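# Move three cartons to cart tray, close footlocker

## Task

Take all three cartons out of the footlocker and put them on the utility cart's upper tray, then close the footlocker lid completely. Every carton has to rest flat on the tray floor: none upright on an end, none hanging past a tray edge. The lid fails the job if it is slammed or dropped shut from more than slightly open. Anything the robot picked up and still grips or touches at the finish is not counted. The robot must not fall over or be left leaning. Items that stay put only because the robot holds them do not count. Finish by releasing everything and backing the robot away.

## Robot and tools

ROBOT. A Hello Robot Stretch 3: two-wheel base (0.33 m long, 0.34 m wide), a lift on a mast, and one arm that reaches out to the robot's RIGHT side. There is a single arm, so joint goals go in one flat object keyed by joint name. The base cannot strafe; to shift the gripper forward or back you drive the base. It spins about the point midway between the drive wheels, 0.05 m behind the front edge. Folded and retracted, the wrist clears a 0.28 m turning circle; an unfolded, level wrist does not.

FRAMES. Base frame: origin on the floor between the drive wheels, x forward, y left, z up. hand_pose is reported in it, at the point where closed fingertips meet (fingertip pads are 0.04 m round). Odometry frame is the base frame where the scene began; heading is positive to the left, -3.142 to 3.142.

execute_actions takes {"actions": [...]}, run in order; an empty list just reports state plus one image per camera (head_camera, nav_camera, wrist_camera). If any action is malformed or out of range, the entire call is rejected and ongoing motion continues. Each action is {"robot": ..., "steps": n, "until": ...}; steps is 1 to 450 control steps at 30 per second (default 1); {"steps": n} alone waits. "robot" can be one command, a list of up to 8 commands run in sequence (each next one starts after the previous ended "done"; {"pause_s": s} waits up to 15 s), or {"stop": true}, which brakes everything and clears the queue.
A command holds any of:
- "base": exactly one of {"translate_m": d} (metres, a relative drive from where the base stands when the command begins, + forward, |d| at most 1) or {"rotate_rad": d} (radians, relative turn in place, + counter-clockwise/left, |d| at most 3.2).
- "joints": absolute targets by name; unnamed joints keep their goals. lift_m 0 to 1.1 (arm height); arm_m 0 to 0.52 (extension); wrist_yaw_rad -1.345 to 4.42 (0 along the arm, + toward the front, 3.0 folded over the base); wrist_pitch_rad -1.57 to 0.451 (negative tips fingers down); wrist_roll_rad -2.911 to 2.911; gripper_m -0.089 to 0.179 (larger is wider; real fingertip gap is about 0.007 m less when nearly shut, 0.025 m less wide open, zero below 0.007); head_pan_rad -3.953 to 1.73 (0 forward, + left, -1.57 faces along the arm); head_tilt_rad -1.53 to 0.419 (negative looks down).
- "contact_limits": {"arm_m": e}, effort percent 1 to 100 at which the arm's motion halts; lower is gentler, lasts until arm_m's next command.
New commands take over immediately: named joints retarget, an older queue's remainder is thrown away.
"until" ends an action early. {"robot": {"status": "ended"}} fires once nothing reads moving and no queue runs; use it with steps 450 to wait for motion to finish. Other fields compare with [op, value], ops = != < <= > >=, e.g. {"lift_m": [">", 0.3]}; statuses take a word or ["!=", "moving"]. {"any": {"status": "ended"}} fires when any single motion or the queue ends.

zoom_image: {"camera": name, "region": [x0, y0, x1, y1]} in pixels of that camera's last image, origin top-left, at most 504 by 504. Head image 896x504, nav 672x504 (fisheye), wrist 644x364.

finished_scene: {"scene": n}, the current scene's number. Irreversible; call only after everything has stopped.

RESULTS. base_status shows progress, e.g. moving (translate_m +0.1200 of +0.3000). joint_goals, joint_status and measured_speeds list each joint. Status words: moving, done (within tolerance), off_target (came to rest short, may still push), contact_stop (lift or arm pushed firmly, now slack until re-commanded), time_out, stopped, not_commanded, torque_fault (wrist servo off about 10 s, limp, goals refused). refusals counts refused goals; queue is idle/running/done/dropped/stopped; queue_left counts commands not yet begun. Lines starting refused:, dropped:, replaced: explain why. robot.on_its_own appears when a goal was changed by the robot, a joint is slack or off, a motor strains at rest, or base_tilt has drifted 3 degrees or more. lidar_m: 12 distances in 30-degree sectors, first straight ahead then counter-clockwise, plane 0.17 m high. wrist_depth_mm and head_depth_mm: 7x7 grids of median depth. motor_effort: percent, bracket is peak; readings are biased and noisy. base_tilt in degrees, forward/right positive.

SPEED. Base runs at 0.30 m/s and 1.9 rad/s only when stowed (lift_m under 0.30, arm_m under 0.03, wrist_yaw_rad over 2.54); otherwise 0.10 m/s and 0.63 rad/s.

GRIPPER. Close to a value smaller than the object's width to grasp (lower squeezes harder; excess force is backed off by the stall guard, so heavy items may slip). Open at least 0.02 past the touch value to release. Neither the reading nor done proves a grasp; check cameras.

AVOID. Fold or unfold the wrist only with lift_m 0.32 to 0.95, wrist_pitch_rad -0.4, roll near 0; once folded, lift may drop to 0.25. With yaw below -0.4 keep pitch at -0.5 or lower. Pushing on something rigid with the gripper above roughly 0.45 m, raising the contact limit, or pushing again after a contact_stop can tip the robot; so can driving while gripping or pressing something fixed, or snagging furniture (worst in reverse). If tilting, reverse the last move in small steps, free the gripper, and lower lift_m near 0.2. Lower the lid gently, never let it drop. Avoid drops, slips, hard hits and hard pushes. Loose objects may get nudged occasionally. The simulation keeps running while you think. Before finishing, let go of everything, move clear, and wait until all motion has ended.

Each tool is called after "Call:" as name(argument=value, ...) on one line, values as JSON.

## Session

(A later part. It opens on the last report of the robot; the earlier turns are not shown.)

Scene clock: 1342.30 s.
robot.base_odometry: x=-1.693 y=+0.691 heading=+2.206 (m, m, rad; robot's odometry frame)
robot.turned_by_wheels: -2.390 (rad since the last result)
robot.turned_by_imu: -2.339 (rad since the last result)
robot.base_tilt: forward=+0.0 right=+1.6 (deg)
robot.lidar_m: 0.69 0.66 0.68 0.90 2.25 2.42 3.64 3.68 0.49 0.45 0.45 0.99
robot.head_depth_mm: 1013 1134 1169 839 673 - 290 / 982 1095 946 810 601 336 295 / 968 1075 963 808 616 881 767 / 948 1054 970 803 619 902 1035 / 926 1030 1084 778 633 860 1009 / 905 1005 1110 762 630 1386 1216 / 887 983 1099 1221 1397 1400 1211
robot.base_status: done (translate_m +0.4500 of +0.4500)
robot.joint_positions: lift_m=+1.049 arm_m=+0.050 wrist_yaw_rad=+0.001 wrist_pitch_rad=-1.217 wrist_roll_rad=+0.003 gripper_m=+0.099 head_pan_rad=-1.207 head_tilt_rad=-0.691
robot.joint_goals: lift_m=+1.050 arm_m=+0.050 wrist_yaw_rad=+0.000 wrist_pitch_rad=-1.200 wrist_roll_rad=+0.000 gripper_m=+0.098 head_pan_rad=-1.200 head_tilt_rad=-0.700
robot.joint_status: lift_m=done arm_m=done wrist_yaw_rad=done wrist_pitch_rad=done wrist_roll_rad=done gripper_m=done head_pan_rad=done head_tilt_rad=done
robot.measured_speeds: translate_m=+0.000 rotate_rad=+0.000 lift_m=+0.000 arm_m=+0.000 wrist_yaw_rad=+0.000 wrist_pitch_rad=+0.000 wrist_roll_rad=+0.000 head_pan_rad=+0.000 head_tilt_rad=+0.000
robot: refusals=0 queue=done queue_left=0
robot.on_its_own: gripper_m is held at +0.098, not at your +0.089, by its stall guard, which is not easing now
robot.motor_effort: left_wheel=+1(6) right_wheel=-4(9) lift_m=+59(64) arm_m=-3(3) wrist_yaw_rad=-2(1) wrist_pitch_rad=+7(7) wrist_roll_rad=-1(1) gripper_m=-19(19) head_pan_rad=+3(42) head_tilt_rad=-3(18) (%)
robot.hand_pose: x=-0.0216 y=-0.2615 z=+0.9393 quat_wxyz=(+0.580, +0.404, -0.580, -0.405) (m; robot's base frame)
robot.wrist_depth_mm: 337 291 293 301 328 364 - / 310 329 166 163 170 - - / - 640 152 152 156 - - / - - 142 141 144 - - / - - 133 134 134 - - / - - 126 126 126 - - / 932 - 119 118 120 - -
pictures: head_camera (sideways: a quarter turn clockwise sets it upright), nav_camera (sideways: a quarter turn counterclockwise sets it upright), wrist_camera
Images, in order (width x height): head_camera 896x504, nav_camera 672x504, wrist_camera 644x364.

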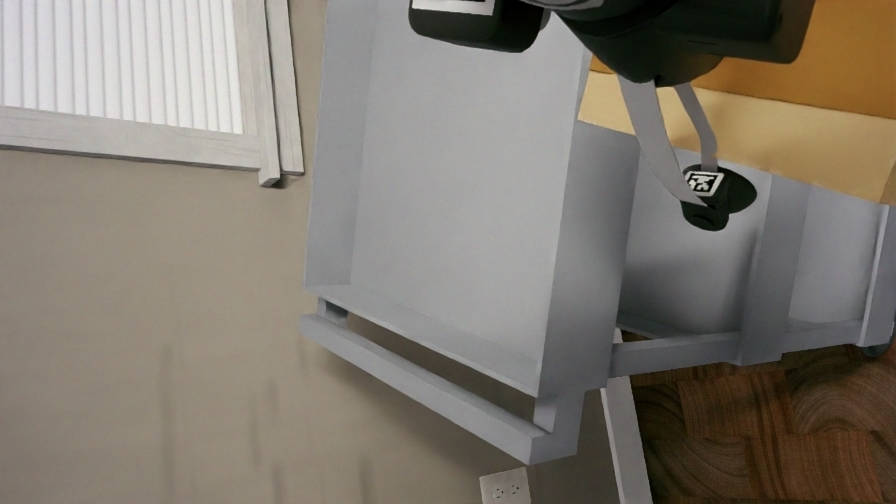

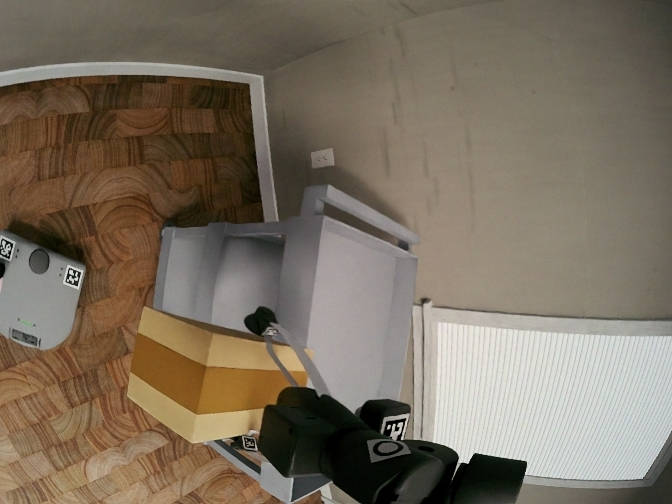

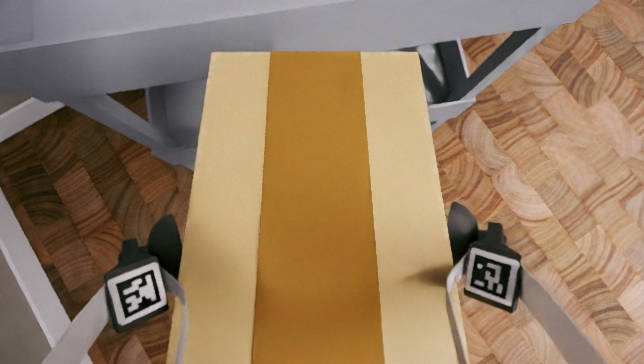

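Call:
execute_actions(actions=[{"robot":[{"base":{"rotate_rad":0.2},"joints":{"head_pan_rad":-1.57,"head_tilt_rad":-0.8,"lift_m":1.095,"wrist_pitch_rad":-1.1}},{"base":{"translate_m":0.09},"joints":{"arm_m":0.42}}],"steps":450,"until":{"robot":{"status":"ended"}}}])

Scene clock: 1362.67 s.
robot.base_odometry: x=-1.760 y=+0.752 heading=+2.406 (m, m, rad; robot's odometry frame)
robot.turned_by_wheels: +0.200 (rad since the last result)
robot.turned_by_imu: +0.198 (rad since the last result)
robot.base_tilt: forward=+0.0 right=+1.7 (deg)
robot.lidar_m: 0.58 0.58 0.64 0.99 2.70 2.48 3.74 0.62 0.46 0.45 1.06 0.72
robot.head_depth_mm: 1117 1252 889 717 948 905 1134 / 1072 1185 888 715 944 905 1138 / 1030 1100 569 713 942 902 1140 / - 641 554 711 942 901 1134 / 958 1030 798 707 721 925 1145 / 922 1026 1108 631 1509 1330 1168 / 890 993 1119 1258 1471 1328 1166
robot.base_status: done (translate_m +0.0900 of +0.0900)
robot.joint_positions: lift_m=+1.094 arm_m=+0.420 wrist_yaw_rad=+0.000 wrist_pitch_rad=-1.123 wrist_roll_rad=+0.003 gripper_m=+0.099 head_pan_rad=-1.563 head_tilt_rad=-0.790
robot.joint_goals: lift_m=+1.095 arm_m=+0.420 wrist_yaw_rad=+0.000 wrist_pitch_rad=-1.100 wrist_roll_rad=+0.000 gripper_m=+0.098 head_pan_rad=-1.570 head_tilt_rad=-0.800
robot.joint_status: lift_m=done arm_m=done wrist_yaw_rad=done wrist_pitch_rad=done wrist_roll_rad=done gripper_m=done head_pan_rad=done head_tilt_rad=done
robot.measured_speeds: translate_m=+0.000 rotate_rad=+0.000 lift_m=+0.000 arm_m=+0.000 wrist_yaw_rad=+0.000 wrist_pitch_rad=+0.000 wrist_roll_rad=+0.000 head_pan_rad=+0.000 head_tilt_rad=+0.000
robot: refusals=0 queue=done queue_left=0
robot.on_its_own: gripper_m is held at +0.098, not at your +0.089, by its stall guard, which is not easing now
robot.motor_effort: left_wheel=-3(7) right_wheel=+2(8) lift_m=+59(64) arm_m=+3(4) wrist_yaw_rad=+0(1) wrist_pitch_rad=+9(12) wrist_roll_rad=-1(1) gripper_m=-18(19) head_pan_rad=-3(25) head_tilt_rad=-5(13) (%)
robot.hand_pose: x=-0.0216 y=-0.6538 z=+0.9916 quat_wxyz=(+0.598, +0.376, -0.599, -0.377) (m; robot's base frame)
robot.wrist_depth_mm: 483 532 375 374 396 393 388 / 576 616 358 419 416 423 418 / 694 738 172 168 178 401 401 / 884 921 151 151 156 388 385 / - - 137 138 139 371 369 / - - 126 126 127 - 355 / 954 277 117 116 117 342 347
pictures: head_camera (sideways: a quarter turn clockwise sets it upright), nav_camera (sideways: a quarter turn counterclockwise sets it upright), wrist_camera
Images, in order (width x height): head_camera 896x504, nav_camera 672x504, wrist_camera 644x364.

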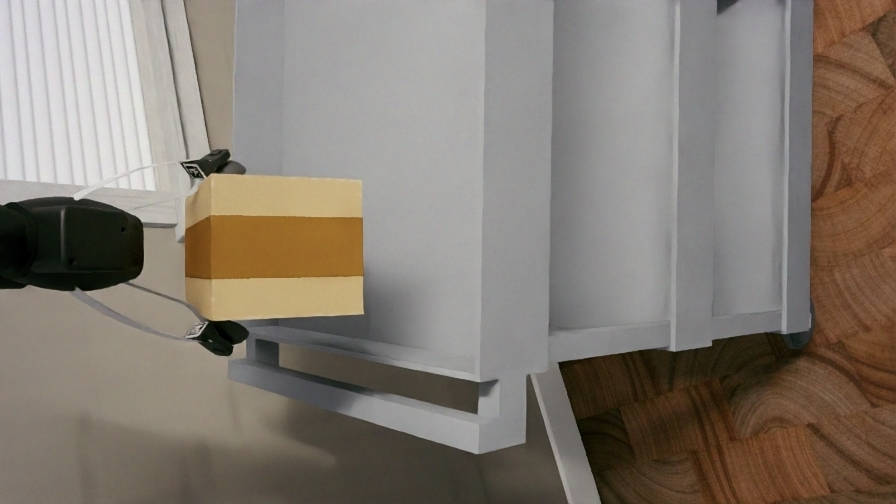

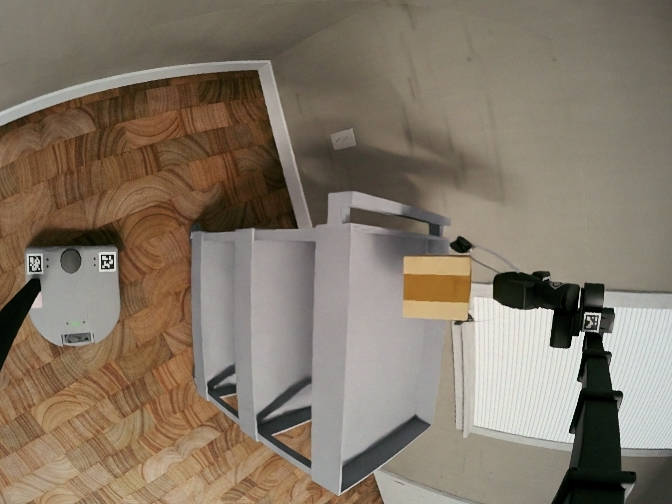

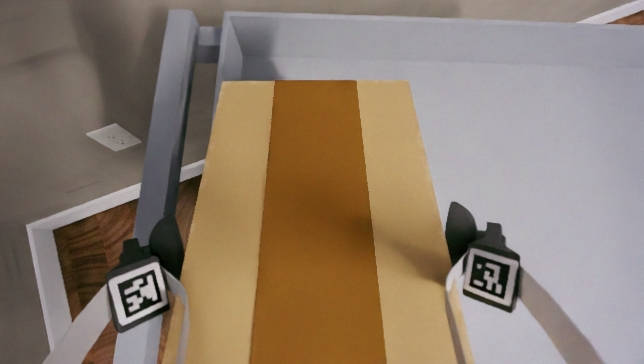

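Call:
execute_actions(actions=[])

Scene clock: 1394.53 s.
robot.base_odometry: x=-1.760 y=+0.752 heading=+2.406 (m, m, rad; robot's odometry frame)
robot.turned_by_wheels: +0.000 (rad since the last result)
robot.turned_by_imu: +0.006 (rad since the last result)
robot.base_tilt: forward=+0.0 right=+1.7 (deg)
robot.lidar_m: 0.58 0.58 0.64 0.99 2.70 2.47 3.73 0.62 0.46 0.45 1.06 0.72
robot.head_depth_mm: 1124 1243 891 716 947 906 1141 / 1071 1181 889 715 944 907 1133 / 1036 1104 799 714 941 906 1135 / - 626 558 710 944 902 1138 / 957 1028 798 707 721 927 1145 / 923 1021 1110 629 1508 1328 1167 / 890 990 1119 1255 1471 1331 1167
robot.base_status: done (translate_m +0.0900 of +0.0900)
robot.joint_positions: lift_m=+1.094 arm_m=+0.420 wrist_yaw_rad=+0.000 wrist_pitch_rad=-1.123 wrist_roll_rad=+0.003 gripper_m=+0.099 head_pan_rad=-1.563 head_tilt_rad=-0.790
robot.joint_goals: lift_m=+1.095 arm_m=+0.420 wrist_yaw_rad=+0.000 wrist_pitch_rad=-1.100 wrist_roll_rad=+0.000 gripper_m=+0.098 head_pan_rad=-1.570 head_tilt_rad=-0.800
robot.joint_status: lift_m=done arm_m=done wrist_yaw_rad=done wrist_pitch_rad=done wrist_roll_rad=done gripper_m=done head_pan_rad=done head_tilt_rad=done
robot.measured_speeds: translate_m=+0.000 rotate_rad=+0.000 lift_m=+0.000 arm_m=+0.000 wrist_yaw_rad=+0.000 wrist_pitch_rad=+0.000 wrist_roll_rad=+0.000 head_pan_rad=+0.000 head_tilt_rad=+0.000
robot: refusals=0 queue=done queue_left=0
robot.on_its_own: gripper_m is held at +0.098, not at your +0.089, by its stall guard, which is not easing now
robot.motor_effort: left_wheel=-3(3) right_wheel=+2(2) lift_m=+60(59) arm_m=+3(3) wrist_yaw_rad=-2(1) wrist_pitch_rad=+9(9) wrist_roll_rad=-1(1) gripper_m=-18(18) head_pan_rad=-3(3) head_tilt_rad=-4(4) (%)
robot.hand_pose: x=-0.0216 y=-0.6538 z=+0.9916 quat_wxyz=(+0.598, +0.376, -0.599, -0.377) (m; robot's base frame)
robot.wrist_depth_mm: 479 525 371 378 391 389 390 / 568 601 345 181 412 415 422 / 688 742 167 163 171 400 406 / 882 948 148 148 152 383 386 / - - 137 136 137 370 368 / - - 126 126 126 - 355 / 940 274 117 117 118 338 348
pictures: head_camera (sideways: a quarter turn clockwise sets it upright), nav_camera (sideways: a quarter turn counterclockwise sets it upright), wrist_camera
Images, in order (width x height): head_camera 896x504, nav_camera 672x504, wrist_camera 644x364.

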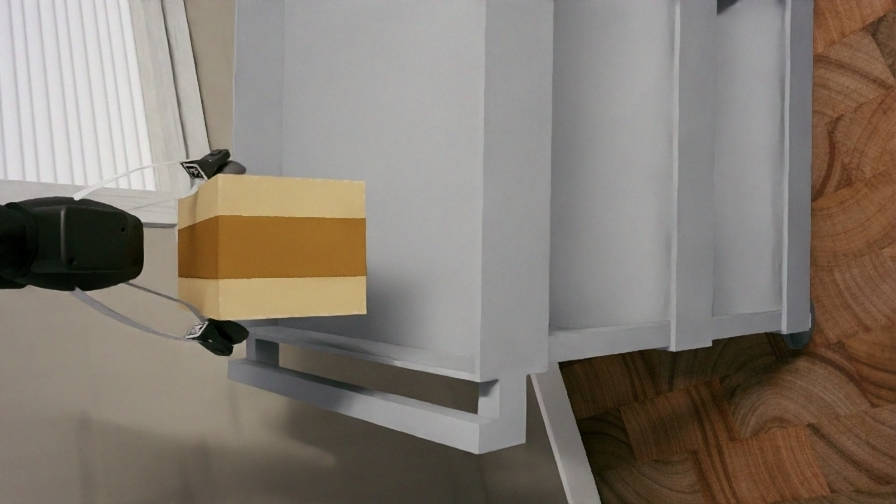

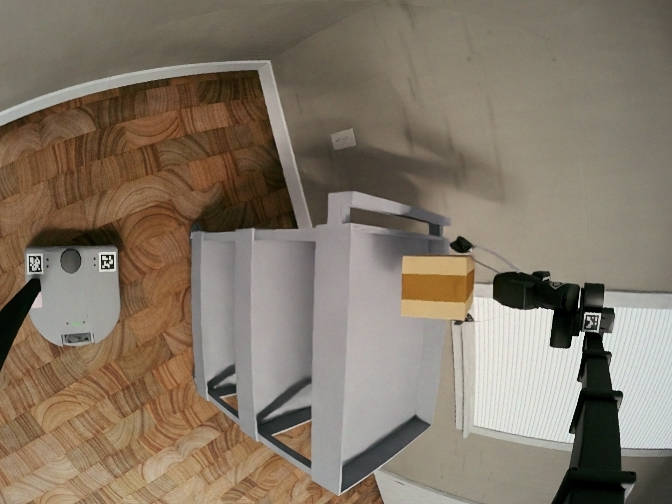

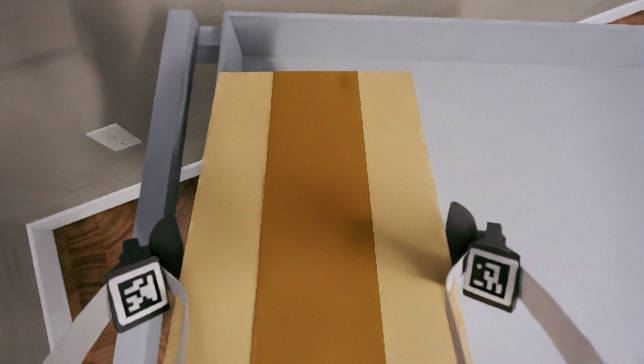

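Call:
execute_actions(actions=[{"robot":{"joints":{"arm_m":0.455,"wrist_pitch_rad":-1.2,"lift_m":1.02}},"steps":150,"until":{"robot":{"status":"ended"}}}])

Scene clock: 1406.20 s.
robot.base_odometry: x=-1.760 y=+0.752 heading=+2.406 (m, m, rad; robot's odometry frame)
robot.turned_by_wheels: +0.000 (rad since the last result)
robot.turned_by_imu: +0.002 (rad since the last result)
robot.base_tilt: forward=-0.1 right=+1.7 (deg)
robot.lidar_m: 0.59 0.58 0.64 0.99 2.70 2.47 3.76 0.62 0.46 0.45 1.06 0.72
robot.head_depth_mm: - 1246 887 717 948 907 1142 / 1095 1176 887 713 947 905 1136 / 1067 1131 802 695 945 902 1137 / - 933 616 649 943 900 1134 / 953 1053 714 691 723 923 1149 / 924 1022 1107 633 1500 1332 1172 / 889 996 1116 1259 1468 1328 1164
robot.base_status: done (translate_m +0.0900 of +0.0900)
robot.joint_positions: lift_m=+1.020 arm_m=+0.455 wrist_yaw_rad=+0.000 wrist_pitch_rad=-1.217 wrist_roll_rad=+0.003 gripper_m=+0.099 head_pan_rad=-1.563 head_tilt_rad=-0.790
robot.joint_goals: lift_m=+1.020 arm_m=+0.455 wrist_yaw_rad=+0.000 wrist_pitch_rad=-1.200 wrist_roll_rad=+0.000 gripper_m=+0.098 head_pan_rad=-1.570 head_tilt_rad=-0.800
robot.joint_status: lift_m=done arm_m=done wrist_yaw_rad=done wrist_pitch_rad=done wrist_roll_rad=done gripper_m=done head_pan_rad=done head_tilt_rad=done
robot.measured_speeds: translate_m=+0.000 rotate_rad=+0.000 lift_m=+0.000 arm_m=+0.000 wrist_yaw_rad=+0.000 wrist_pitch_rad=+0.024 wrist_roll_rad=+0.000 head_pan_rad=+0.000 head_tilt_rad=+0.000
robot: refusals=0 queue=done queue_left=0
robot.on_its_own: gripper_m is held at +0.098, not at your +0.089, by its stall guard, which is not easing now
robot.motor_effort: left_wheel=-3(3) right_wheel=+2(2) lift_m=+34(54) arm_m=+3(2) wrist_yaw_rad=-1(1) wrist_pitch_rad=+6(9) wrist_roll_rad=-1(1) gripper_m=-18(19) head_pan_rad=-3(3) head_tilt_rad=-4(5) (%)
robot.hand_pose: x=-0.0216 y=-0.6659 z=+0.9102 quat_wxyz=(+0.580, +0.404, -0.581, -0.405) (m; robot's base frame)
robot.wrist_depth_mm: 506 235 309 311 317 319 322 / 586 231 153 154 156 311 313 / 725 233 145 146 149 303 303 / 904 228 138 139 140 295 297 / 998 221 132 132 133 289 291 / 560 - 125 126 127 - 283 / 862 214 120 120 121 272 278
pictures: head_camera (sideways: a quarter turn clockwise sets it upright), nav_camera (sideways: a quarter turn counterclockwise sets it upright), wrist_camera
Images, in order (width x height): head_camera 896x504, nav_camera 672x504, wrist_camera 644x364.

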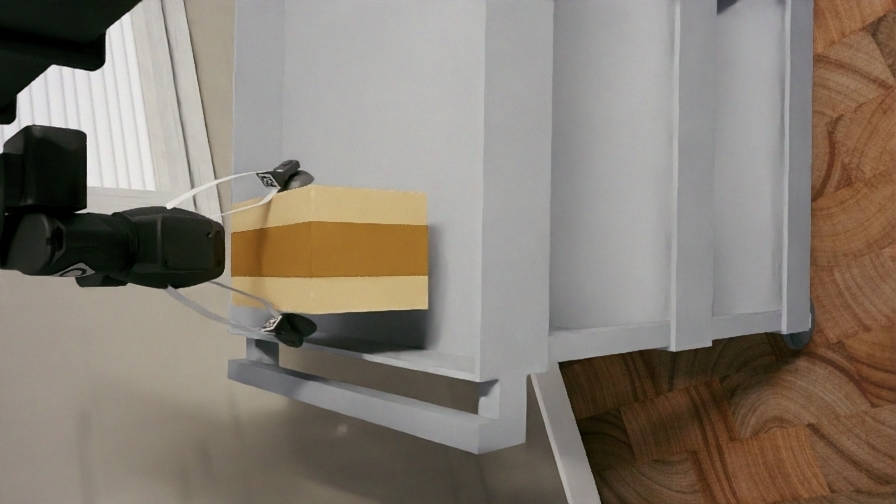

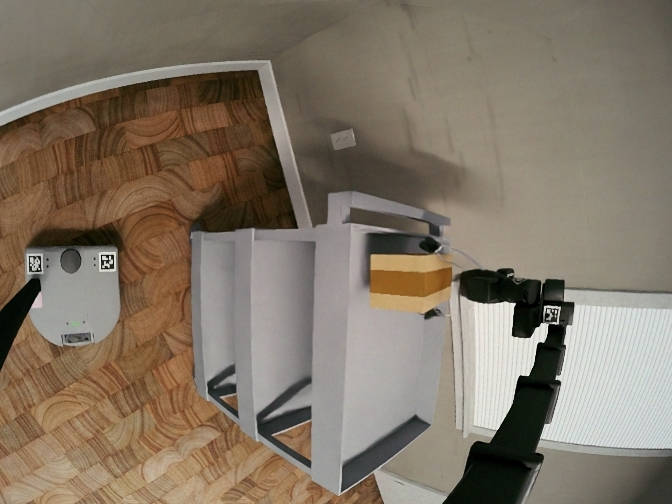

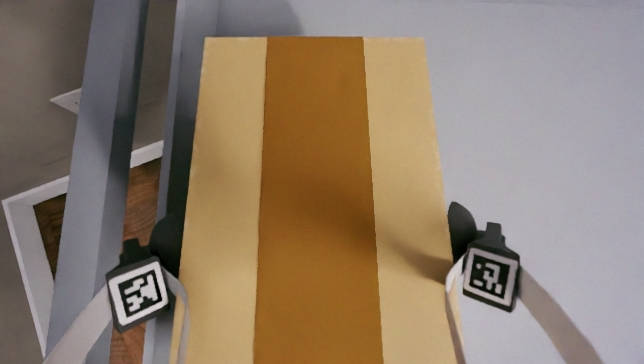

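Call:
execute_actions(actions=[{"robot":{"joints":{"lift_m":0.985}},"steps":150,"until":{"robot":{"status":"ended"}}}])

Scene clock: 1414.90 s.
robot.base_odometry: x=-1.760 y=+0.752 heading=+2.406 (m, m, rad; robot's odometry frame)
robot.turned_by_wheels: +0.000 (rad since the last result)
robot.turned_by_imu: +0.002 (rad since the last result)
robot.base_tilt: forward=+0.0 right=+1.6 (deg)
robot.lidar_m: 0.58 0.58 0.64 0.99 2.71 2.48 3.77 0.62 0.46 0.45 1.06 0.72
robot.head_depth_mm: - 1259 893 715 949 907 1139 / 1106 1183 888 716 945 904 1135 / - 1129 831 693 946 906 1138 / - - 668 665 945 903 1133 / 959 1053 797 689 727 929 1149 / 924 1020 1109 632 1494 1327 1171 / 893 989 1123 1263 1471 1319 1163
robot.base_status: done (translate_m +0.0900 of +0.0900)
robot.joint_positions: lift_m=+0.987 arm_m=+0.455 wrist_yaw_rad=-0.001 wrist_pitch_rad=-1.208 wrist_roll_rad=+0.003 gripper_m=+0.099 head_pan_rad=-1.563 head_tilt_rad=-0.791
robot.joint_goals: lift_m=+0.987 arm_m=+0.455 wrist_yaw_rad=+0.000 wrist_pitch_rad=-1.200 wrist_roll_rad=+0.000 gripper_m=+0.098 head_pan_rad=-1.570 head_tilt_rad=-0.800
robot.joint_status: lift_m=contact_stop arm_m=done wrist_yaw_rad=done wrist_pitch_rad=done wrist_roll_rad=done gripper_m=done head_pan_rad=done head_tilt_rad=done
robot.measured_speeds: translate_m=+0.000 rotate_rad=+0.000 lift_m=+0.003 arm_m=+0.000 wrist_yaw_rad=+0.000 wrist_pitch_rad=+0.072 wrist_roll_rad=+0.000 head_pan_rad=+0.000 head_tilt_rad=+0.000
robot: refusals=0 queue=dropped queue_left=0
robot.on_its_own: gripper_m is held at +0.098, not at your +0.089, by its stall guard, which is not easing now; lift_m is slack since a contact_stop, until your next command for it
robot.motor_effort: left_wheel=-4(5) right_wheel=+6(7) lift_m=+33(40) arm_m=+2(3) wrist_yaw_rad=+0(2) wrist_pitch_rad=+1(10) wrist_roll_rad=-1(1) gripper_m=-13(18) head_pan_rad=-3(3) head_tilt_rad=-4(4) (%)
robot.hand_pose: x=-0.0217 y=-0.6681 z=+0.8776 quat_wxyz=(+0.581, +0.401, -0.582, -0.403) (m; robot's base frame)
robot.wrist_depth_mm: 445 222 271 283 287 288 291 / 196 215 146 147 150 278 283 / 191 224 142 143 145 271 275 / 186 209 138 139 141 263 265 / 184 - 134 135 136 257 261 / 180 - 131 131 133 249 253 / 175 212 128 128 130 242 244
pictures: head_camera (sideways: a quarter turn clockwise sets it upright), nav_camera (sideways: a quarter turn counterclockwise sets it upright), wrist_camera
Images, in order (width x height): head_camera 896x504, nav_camera 672x504, wrist_camera 644x364.

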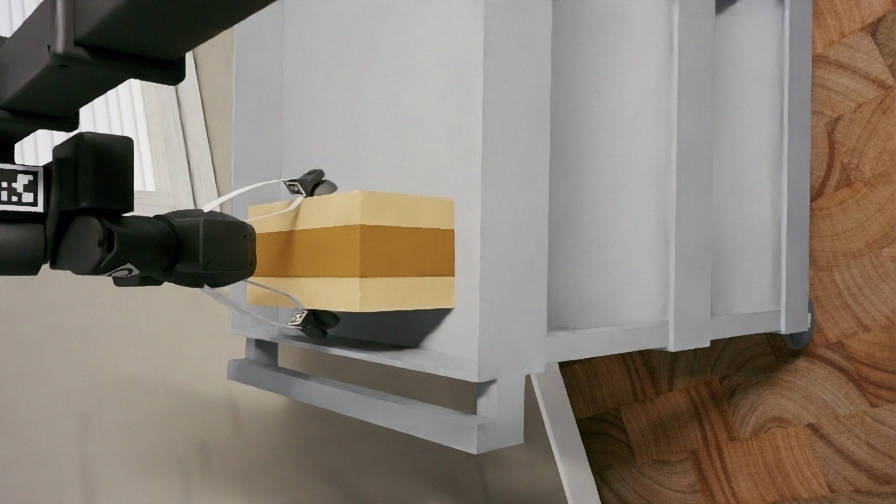

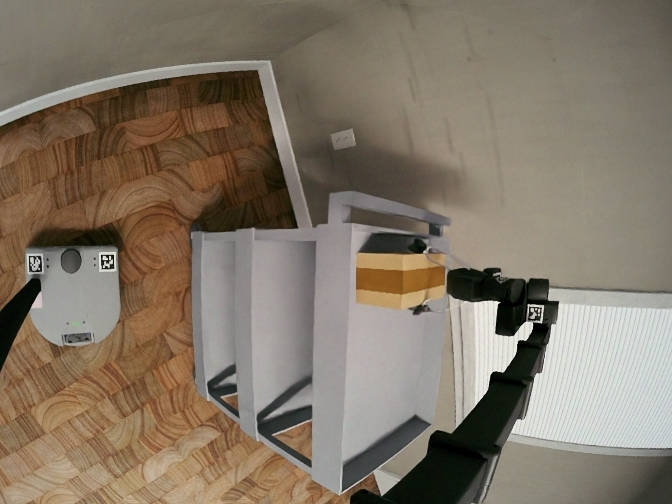

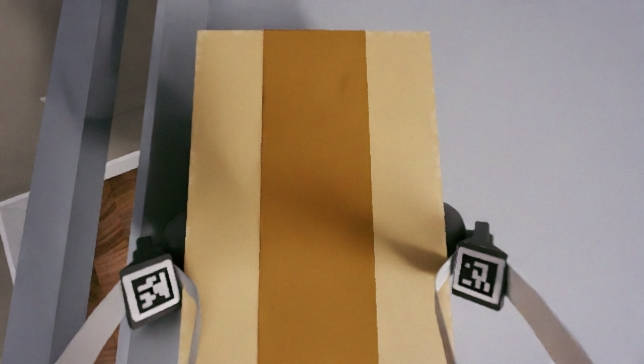

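Call:
execute_actions(actions=[{"robot":[{"joints":{"gripper_m":0.15,"lift_m":0.99}},{"joints":{"lift_m":1.09}}],"steps":200,"until":{"robot":{"status":"ended"}}}])

Scene clock: 1423.20 s.
robot.base_odometry: x=-1.760 y=+0.752 heading=+2.406 (m, m, rad; robot's odometry frame)
robot.turned_by_wheels: +0.000 (rad since the last result)
robot.turned_by_imu: +0.001 (rad since the last result)
robot.base_tilt: forward=+0.0 right=+1.6 (deg)
robot.lidar_m: 0.59 0.58 0.64 0.99 2.70 2.48 3.75 0.62 0.46 0.45 1.06 0.72
robot.head_depth_mm: 1125 1248 890 715 947 903 1133 / 1074 1182 886 714 947 905 1135 / 1034 1122 855 691 940 901 1134 / - 1103 667 664 939 901 1136 / 961 1036 817 692 724 932 1152 / 923 1024 1106 632 1494 1327 1168 / 891 992 1123 1259 1464 1325 1169
robot.base_status: done (translate_m +0.0900 of +0.0900)
robot.joint_positions: lift_m=+1.090 arm_m=+0.455 wrist_yaw_rad=-0.001 wrist_pitch_rad=-1.206 wrist_roll_rad=+0.003 gripper_m=+0.150 head_pan_rad=-1.563 head_tilt_rad=-0.791
robot.joint_goals: lift_m=+1.090 arm_m=+0.455 wrist_yaw_rad=+0.000 wrist_pitch_rad=-1.200 wrist_roll_rad=+0.000 gripper_m=+0.150 head_pan_rad=-1.570 head_tilt_rad=-0.800
robot.joint_status: lift_m=done arm_m=done wrist_yaw_rad=done wrist_pitch_rad=done wrist_roll_rad=done gripper_m=done head_pan_rad=done head_tilt_rad=done
robot.measured_speeds: translate_m=+0.000 rotate_rad=+0.000 lift_m=+0.000 arm_m=+0.000 wrist_yaw_rad=+0.000 wrist_pitch_rad=+0.000 wrist_roll_rad=+0.000 head_pan_rad=+0.000 head_tilt_rad=+0.000
robot: refusals=0 queue=done queue_left=0
robot.motor_effort: left_wheel=-2(4) right_wheel=+1(6) lift_m=+52(52) arm_m=+2(2) wrist_yaw_rad=+0(1) wrist_pitch_rad=+2(4) wrist_roll_rad=-1(1) gripper_m=+0(81) head_pan_rad=-3(3) head_tilt_rad=-5(4) (%)
robot.hand_pose: x=-0.0217 y=-0.6686 z=+0.9803 quat_wxyz=(+0.582, +0.400, -0.583, -0.402) (m; robot's base frame)
robot.wrist_depth_mm: 483 507 353 357 351 354 369 / 572 611 379 380 388 386 392 / 732 752 317 247 375 381 386 / 960 - 290 241 364 369 375 / - - 283 233 354 355 362 / - - 287 229 346 - 353 / 922 - 266 221 337 340 345
pictures: head_camera (sideways: a quarter turn clockwise sets it upright), nav_camera (sideways: a quarter turn counterclockwise sets it upright), wrist_camera
Images, in order (width x height): head_camera 896x504, nav_camera 672x504, wrist_camera 644x364.

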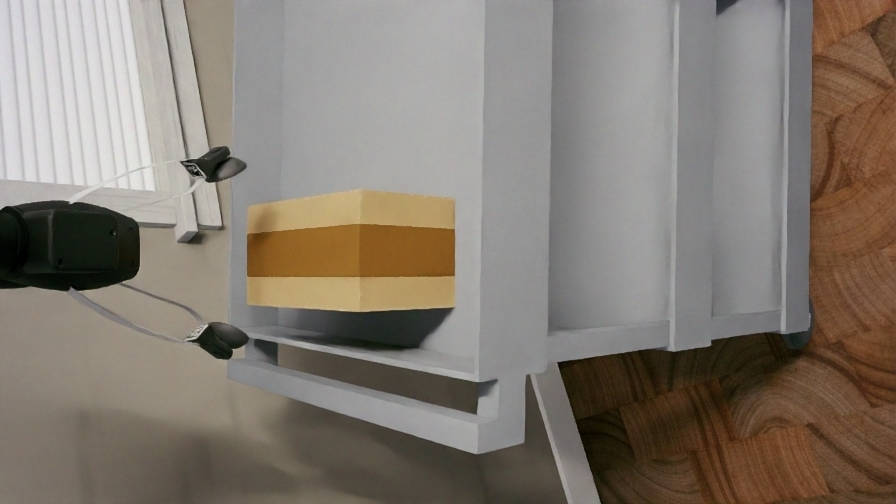

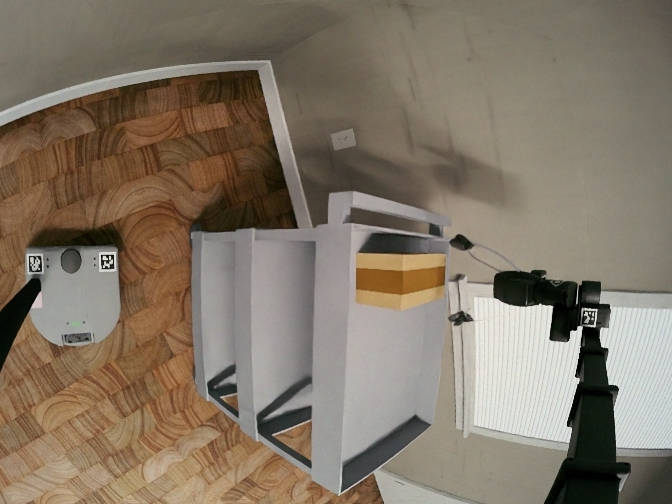

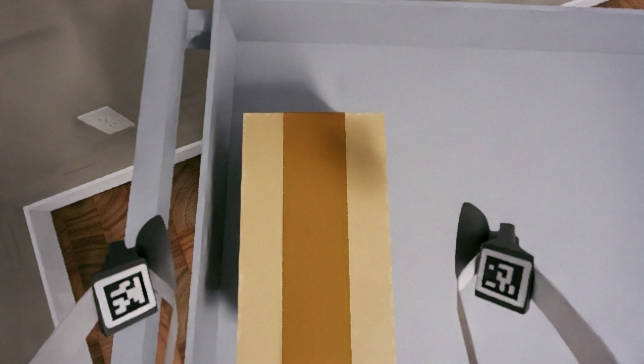

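Call:
execute_actions(actions=[{"robot":[{"joints":{"arm_m":0.0,"gripper_m":0.05,"head_pan_rad":-3.14,"head_tilt_rad":-0.5}},{"joints":{"lift_m":0.9,"wrist_pitch_rad":-0.4},"base":{"rotate_rad":-0.396}},{"joints":{"lift_m":0.28,"wrist_yaw_rad":2.78},"base":{"translate_m":-0.4}},{"base":{"translate_m":-1.0}}],"steps":450,"until":{"robot":{"status":"ended"}}},{"steps":300,"until":{"robot":{"status":"ended"}}}])

Scene clock: 1473.70 s.
robot.base_odometry: x=-1.164 y=-0.515 heading=+2.010 (m, m, rad; robot's odometry frame)
robot.turned_by_wheels: -0.396 (rad since the last result)
robot.turned_by_imu: -0.385 (rad since the last result)
robot.base_tilt: forward=+0.0 right=+1.7 (deg)
robot.lidar_m: 1.61 1.58 1.59 1.86 1.74 1.26 1.47 3.15 2.79 2.30 2.01 1.23
robot.head_depth_mm: 1655 1738 1839 1954 1928 1586 1357 / 1773 1896 2022 2126 1725 1645 1368 / 1920 2048 2200 2361 1934 1658 1365 / 2074 2226 2404 2562 2078 1652 1366 / 2263 2448 2695 2747 2064 1651 1355 / 2530 2737 3049 2798 2078 1648 1356 / 2816 3072 3378 2768 2080 1639 1363
robot.base_status: done (translate_m -1.0000 of -1.0000)
robot.joint_positions: lift_m=+0.280 arm_m=+0.000 wrist_yaw_rad=+2.778 wrist_pitch_rad=-0.418 wrist_roll_rad=+0.003 gripper_m=+0.050 head_pan_rad=-3.133 head_tilt_rad=-0.507
robot.joint_goals: lift_m=+0.280 arm_m=+0.000 wrist_yaw_rad=+2.780 wrist_pitch_rad=-0.400 wrist_roll_rad=+0.000 gripper_m=+0.050 head_pan_rad=-3.140 head_tilt_rad=-0.500
robot.joint_status: lift_m=done arm_m=done wrist_yaw_rad=done wrist_pitch_rad=done wrist_roll_rad=done gripper_m=done head_pan_rad=done head_tilt_rad=done
robot.measured_speeds: translate_m=+0.000 rotate_rad=+0.000 lift_m=+0.000 arm_m=+0.000 wrist_yaw_rad=+0.000 wrist_pitch_rad=+0.000 wrist_roll_rad=+0.000 head_pan_rad=+0.000 head_tilt_rad=+0.000
robot: refusals=0 queue=done queue_left=0
robot.motor_effort: left_wheel=+2(5) right_wheel=-4(12) lift_m=+27(51) arm_m=-3(5) wrist_yaw_rad=+2(3) wrist_pitch_rad=+7(7) wrist_roll_rad=-1(1) gripper_m=+0(83) head_pan_rad=-3(42) head_tilt_rad=+3(23) (%)
robot.hand_pose: x=+0.0585 y=+0.0645 z=+0.2931 quat_wxyz=(+0.270, +0.707, +0.019, +0.653) (m; robot's base frame)
robot.wrist_depth_mm: - - - - - - - / - - - - - - - / - 944 942 950 958 918 922 / - 722 721 702 718 706 702 / - 589 614 583 606 589 576 / 494 - - 489 485 485 489 / 449 - - 426 424 425 422
pictures: head_camera (sideways: a quarter turn clockwise sets it upright), nav_camera (sideways: a quarter turn counterclockwise sets it upright), wrist_camera
Images, in order (width x height): head_camera 896x504, nav_camera 672x504, wrist_camera 644x364.

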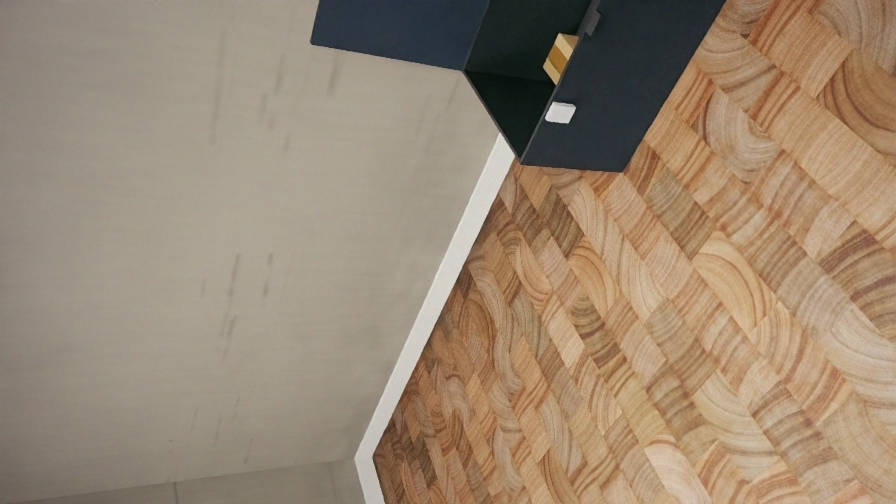

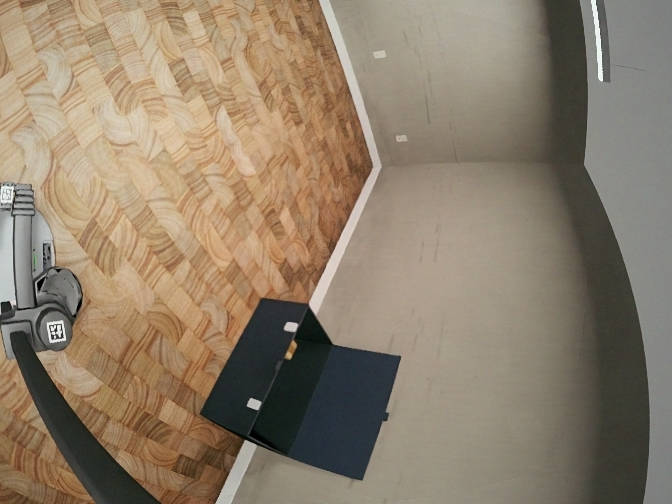

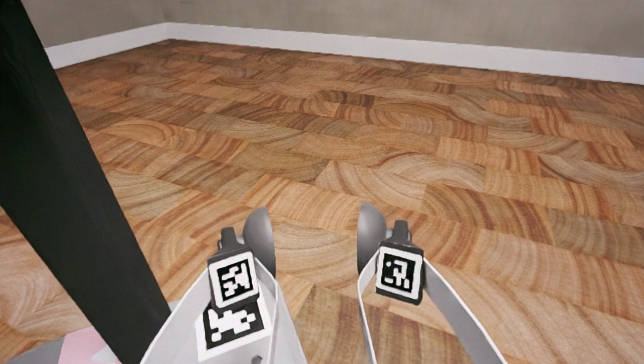

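Call:
execute_actions(actions=[{"robot":[{"base":{"translate_m":-1.0}},{"base":{"translate_m":-0.13}},{"base":{"rotate_rad":-2.367},"joints":{"head_pan_rad":-1.57,"head_tilt_rad":-1.0}},{"joints":{"lift_m":0.62}},{"joints":{"wrist_yaw_rad":0.04,"gripper_m":0.165}},{"joints":{"wrist_pitch_rad":-1.2,"arm_m":0.44}}],"steps":450,"until":{"robot":{"queue_left":["<=",1]}}},{"steps":300,"until":{"robot":{"status":"ended"}}}])

Scene clock: 1506.47 s.
robot.base_odometry: x=-0.683 y=-1.538 heading=-0.356 (m, m, rad; robot's odometry frame)
robot.turned_by_wheels: -2.367 (rad since the last result)
robot.turned_by_imu: -2.312 (rad since the last result)
robot.base_tilt: forward=+0.0 right=+1.7 (deg)
robot.lidar_m: 2.36 2.32 2.83 2.78 2.93 2.46 2.39 0.66 0.50 0.48 1.02 1.44
robot.head_depth_mm: 908 1030 1217 1461 1203 1244 1131 / 909 1029 1222 1457 - - - / 904 1018 - 1453 1201 1233 1144 / 905 1018 - 1422 1199 1225 1141 / 907 1031 1243 1463 1319 1235 1112 / 903 1058 1267 1484 1360 1224 1110 / 905 1052 1268 1487 1352 1227 1107
robot.base_status: done (rotate_rad -2.3669 of -2.3670)
robot.joint_positions: lift_m=+0.620 arm_m=+0.440 wrist_yaw_rad=+0.041 wrist_pitch_rad=-1.202 wrist_roll_rad=+0.003 gripper_m=+0.165 head_pan_rad=-1.577 head_tilt_rad=-0.988
robot.joint_goals: lift_m=+0.620 arm_m=+0.440 wrist_yaw_rad=+0.040 wrist_pitch_rad=-1.200 wrist_roll_rad=+0.000 gripper_m=+0.165 head_pan_rad=-1.570 head_tilt_rad=-1.000
robot.joint_status: lift_m=done arm_m=done wrist_yaw_rad=done wrist_pitch_rad=done wrist_roll_rad=done gripper_m=done head_pan_rad=done head_tilt_rad=done
robot.measured_speeds: translate_m=+0.000 rotate_rad=+0.000 lift_m=+0.000 arm_m=+0.000 wrist_yaw_rad=+0.000 wrist_pitch_rad=+0.000 wrist_roll_rad=+0.000 head_pan_rad=+0.000 head_tilt_rad=+0.000
robot: refusals=0 queue=done queue_left=0
robot.motor_effort: left_wheel=+1(9) right_wheel=-4(12) lift_m=+53(51) arm_m=+3(4) wrist_yaw_rad=-1(3) wrist_pitch_rad=+1(7) wrist_roll_rad=-1(1) gripper_m=+1(83) head_pan_rad=+3(41) head_tilt_rad=-5(32) (%)
robot.hand_pose: x=-0.0188 y=-0.6544 z=+0.5106 quat_wxyz=(+0.590, +0.411, -0.575, -0.389) (m; robot's base frame)
robot.wrist_depth_mm: 530 522 476 416 397 394 387 / 674 648 646 538 535 507 496 / 694 685 698 683 690 684 711 / 668 692 687 551 663 692 679 / 656 675 591 538 667 680 595 / 646 650 616 636 640 - 562 / 621 626 502 527 554 584 602
pictures: head_camera (sideways: a quarter turn clockwise sets it upright), nav_camera (sideways: a quarter turn counterclockwise sets it upright), wrist_camera
Images, in order (width x height): head_camera 896x504, nav_camera 672x504, wrist_camera 644x364.

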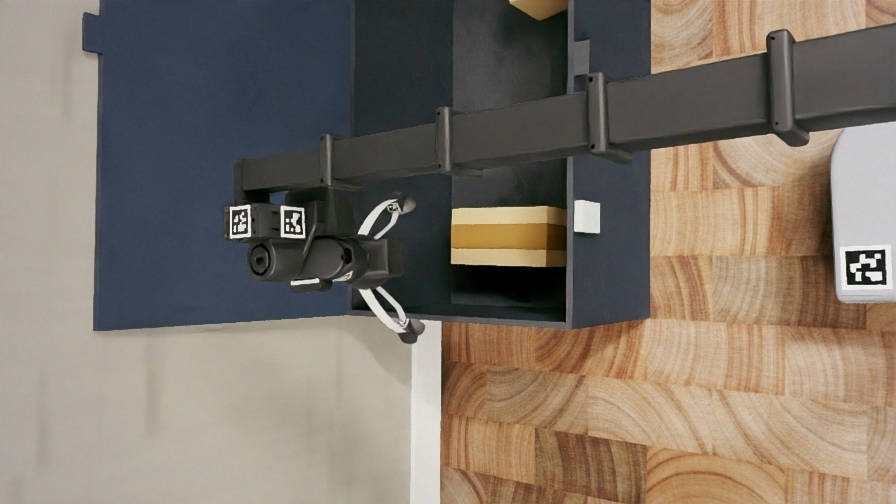

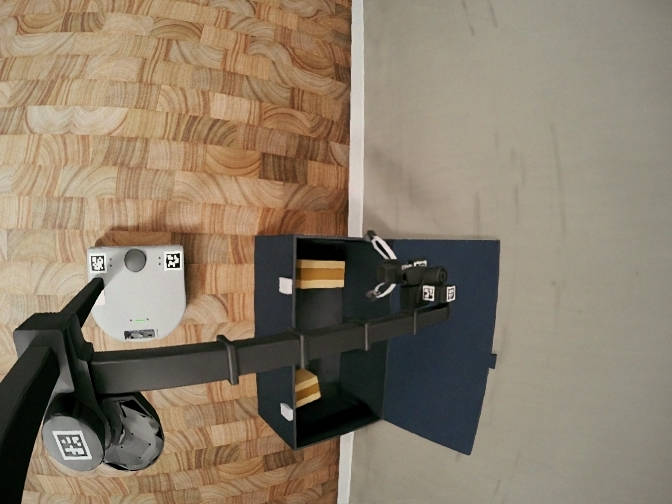

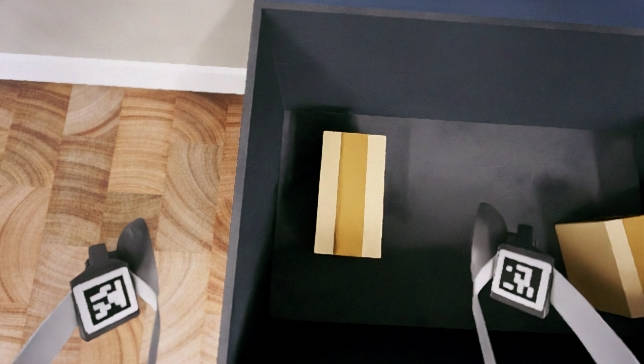

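Call:
execute_actions(actions=[{"robot":[{"base":{"translate_m":-0.046},"joints":{"wrist_yaw_rad":-0.01,"arm_m":0.51}},{"joints":{"lift_m":0.31}}],"steps":300,"until":{"robot":{"status":"ended"}}}])

Scene clock: 1529.67 s.
robot.base_odometry: x=-0.726 y=-1.522 heading=-0.356 (m, m, rad; robot's odometry frame)
robot.turned_by_wheels: +0.000 (rad since the last result)
robot.turned_by_imu: +0.002 (rad since the last result)
robot.base_tilt: forward=+0.0 right=+1.6 (deg)
robot.lidar_m: 2.41 2.36 2.84 2.78 2.92 2.41 2.35 0.66 0.49 0.48 1.02 1.44
robot.head_depth_mm: 904 1029 1217 1457 1196 1233 1126 / 902 1029 1219 1454 1200 1229 1137 / 902 1031 1220 1451 1285 1238 - / 903 1028 1214 1326 1196 1231 1142 / 903 1031 1216 1435 1193 1228 1118 / 904 1056 1266 1482 1362 1225 1112 / 903 1051 1267 1485 1360 1221 1109
robot.base_status: done (translate_m -0.0460 of -0.0460)
robot.joint_positions: lift_m=+0.310 arm_m=+0.510 wrist_yaw_rad=-0.008 wrist_pitch_rad=-1.203 wrist_roll_rad=+0.003 gripper_m=+0.165 head_pan_rad=-1.577 head_tilt_rad=-0.988
robot.joint_goals: lift_m=+0.310 arm_m=+0.510 wrist_yaw_rad=-0.010 wrist_pitch_rad=-1.200 wrist_roll_rad=+0.000 gripper_m=+0.165 head_pan_rad=-1.570 head_tilt_rad=-1.000
robot.joint_status: lift_m=done arm_m=done wrist_yaw_rad=done wrist_pitch_rad=done wrist_roll_rad=done gripper_m=done head_pan_rad=done head_tilt_rad=done
robot.measured_speeds: translate_m=+0.000 rotate_rad=+0.000 lift_m=+0.000 arm_m=+0.000 wrist_yaw_rad=+0.000 wrist_pitch_rad=+0.000 wrist_roll_rad=+0.000 head_pan_rad=+0.000 head_tilt_rad=+0.000
robot: refusals=0 queue=done queue_left=0
robot.motor_effort: left_wheel=+1(2) right_wheel=-4(10) lift_m=+27(54) arm_m=+3(2) wrist_yaw_rad=-3(4) wrist_pitch_rad=+1(1) wrist_roll_rad=-1(1) gripper_m=+0(1) head_pan_rad=+3(3) head_tilt_rad=-5(5) (%)
robot.hand_pose: x=-0.0222 y=-0.7244 z=+0.2014 quat_wxyz=(+0.581, +0.397, -0.585, -0.403) (m; robot's base frame)
robot.wrist_depth_mm: 160 224 303 302 297 294 294 / 160 225 363 370 377 377 382 / 160 225 358 241 364 372 373 / 160 229 352 234 355 359 362 / 161 248 339 226 350 351 354 / 157 270 332 221 332 - 343 / - 228 322 215 330 332 337
pictures: head_camera (sideways: a quarter turn clockwise sets it upright), nav_camera (sideways: a quarter turn counterclockwise sets it upright), wrist_camera
Images, in order (width x height): head_camera 896x504, nav_camera 672x504, wrist_camera 644x364.

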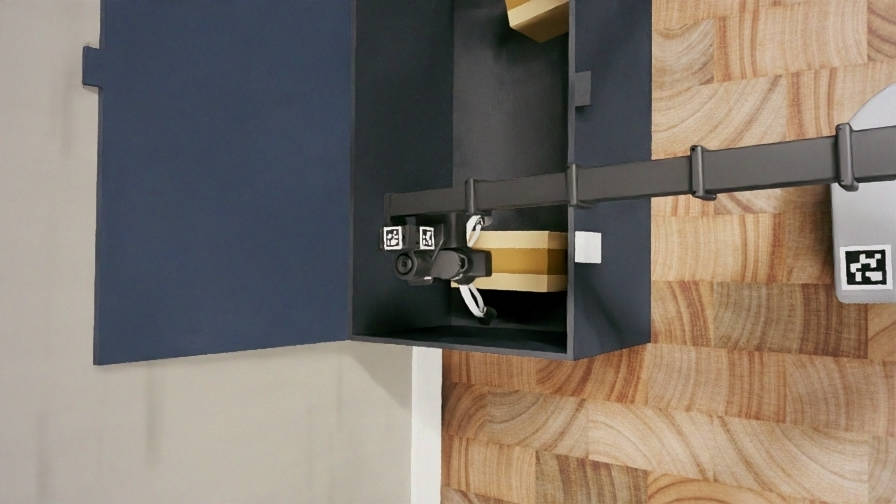

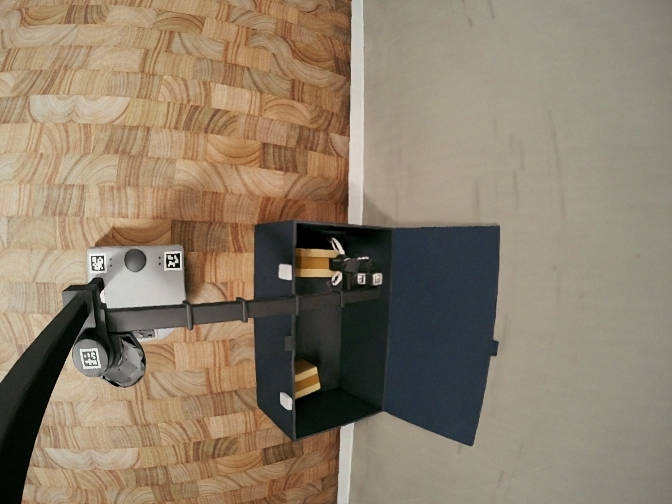

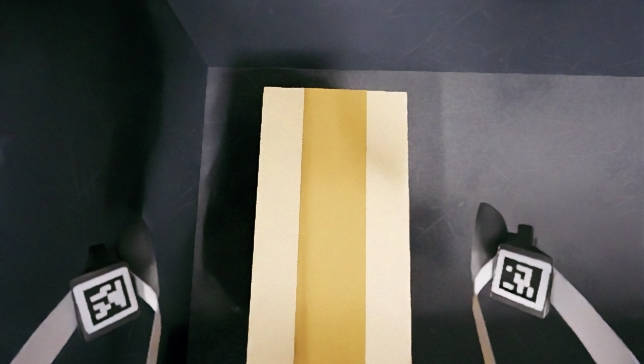

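Call:
execute_actions(actions=[{"robot":[{"base":{"translate_m":-0.009},"joints":{"wrist_yaw_rad":-0.04,"arm_m":0.52}},{"joints":{"lift_m":0.20}},{"joints":{"gripper_m":0.092}},{"pause_s":0.5}],"steps":300,"until":{"robot":{"status":"ended"}}}])

Scene clock: 1541.97 s.
robot.base_odometry: x=-0.735 y=-1.519 heading=-0.357 (m, m, rad; robot's odometry frame)
robot.turned_by_wheels: +0.000 (rad since the last result)
robot.turned_by_imu: +0.001 (rad since the last result)
robot.base_tilt: forward=+0.0 right=+1.6 (deg)
robot.lidar_m: 2.41 2.37 2.84 2.78 2.92 2.40 2.33 0.66 0.49 0.48 0.51 1.44
robot.head_depth_mm: 907 1031 1222 1451 1196 1243 1120 / 904 1032 1219 1450 1202 1231 1137 / 904 1026 1212 1450 1202 1240 - / 902 1029 1218 1397 1197 1230 1142 / 901 1025 1212 1400 1127 1226 1115 / 903 1053 1265 1487 1368 1222 1115 / 903 1053 1268 1485 1360 1222 1114
robot.base_status: done (translate_m -0.0090 of -0.0090)
robot.joint_positions: lift_m=+0.200 arm_m=+0.518 wrist_yaw_rad=-0.040 wrist_pitch_rad=-1.204 wrist_roll_rad=+0.003 gripper_m=+0.096 head_pan_rad=-1.577 head_tilt_rad=-0.988
robot.joint_goals: lift_m=+0.200 arm_m=+0.520 wrist_yaw_rad=-0.040 wrist_pitch_rad=-1.200 wrist_roll_rad=+0.000 gripper_m=+0.095 head_pan_rad=-1.570 head_tilt_rad=-1.000
robot.joint_status: lift_m=done arm_m=done wrist_yaw_rad=done wrist_pitch_rad=done wrist_roll_rad=done gripper_m=done head_pan_rad=done head_tilt_rad=done
robot.measured_speeds: translate_m=+0.000 rotate_rad=+0.000 lift_m=+0.000 arm_m=+0.000 wrist_yaw_rad=+0.000 wrist_pitch_rad=+0.000 wrist_roll_rad=+0.000 head_pan_rad=+0.000 head_tilt_rad=+0.000
robot: refusals=0 queue=done queue_left=0
robot.motor_effort: left_wheel=+0(4) right_wheel=-1(10) lift_m=+27(27) arm_m=+3(5) wrist_yaw_rad=+0(1) wrist_pitch_rad=+1(1) wrist_roll_rad=-1(1) gripper_m=-10(99) head_pan_rad=+3(3) head_tilt_rad=-5(5) (%)
robot.hand_pose: x=-0.0244 y=-0.7323 z=+0.0913 quat_wxyz=(+0.574, +0.388, -0.591, -0.413) (m; robot's base frame)
robot.wrist_depth_mm: 179 254 134 134 136 266 271 / 179 249 130 130 131 261 263 / 177 245 125 126 127 254 257 / 177 233 122 123 124 246 249 / 175 217 118 120 120 244 243 / 171 - 115 116 117 232 238 / - 220 113 113 114 228 229
pictures: head_camera (sideways: a quarter turn clockwise sets it upright), nav_camera (sideways: a quarter turn counterclockwise sets it upright), wrist_camera
Images, in order (width x height): head_camera 896x504, nav_camera 672x504, wrist_camera 644x364.

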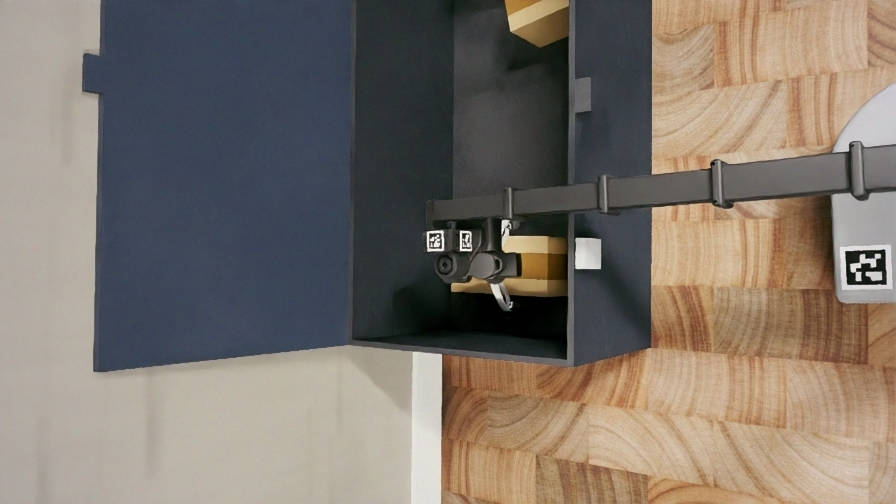

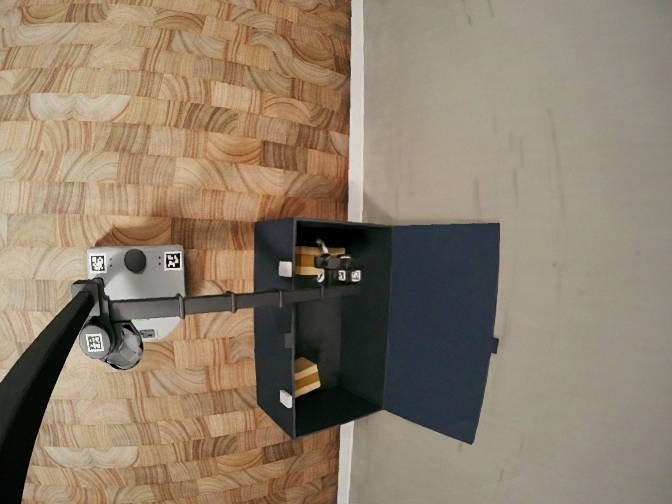

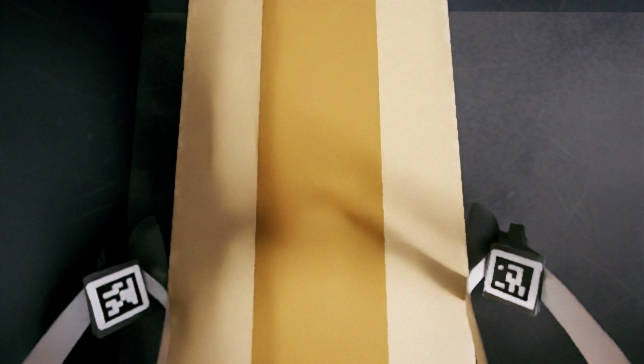

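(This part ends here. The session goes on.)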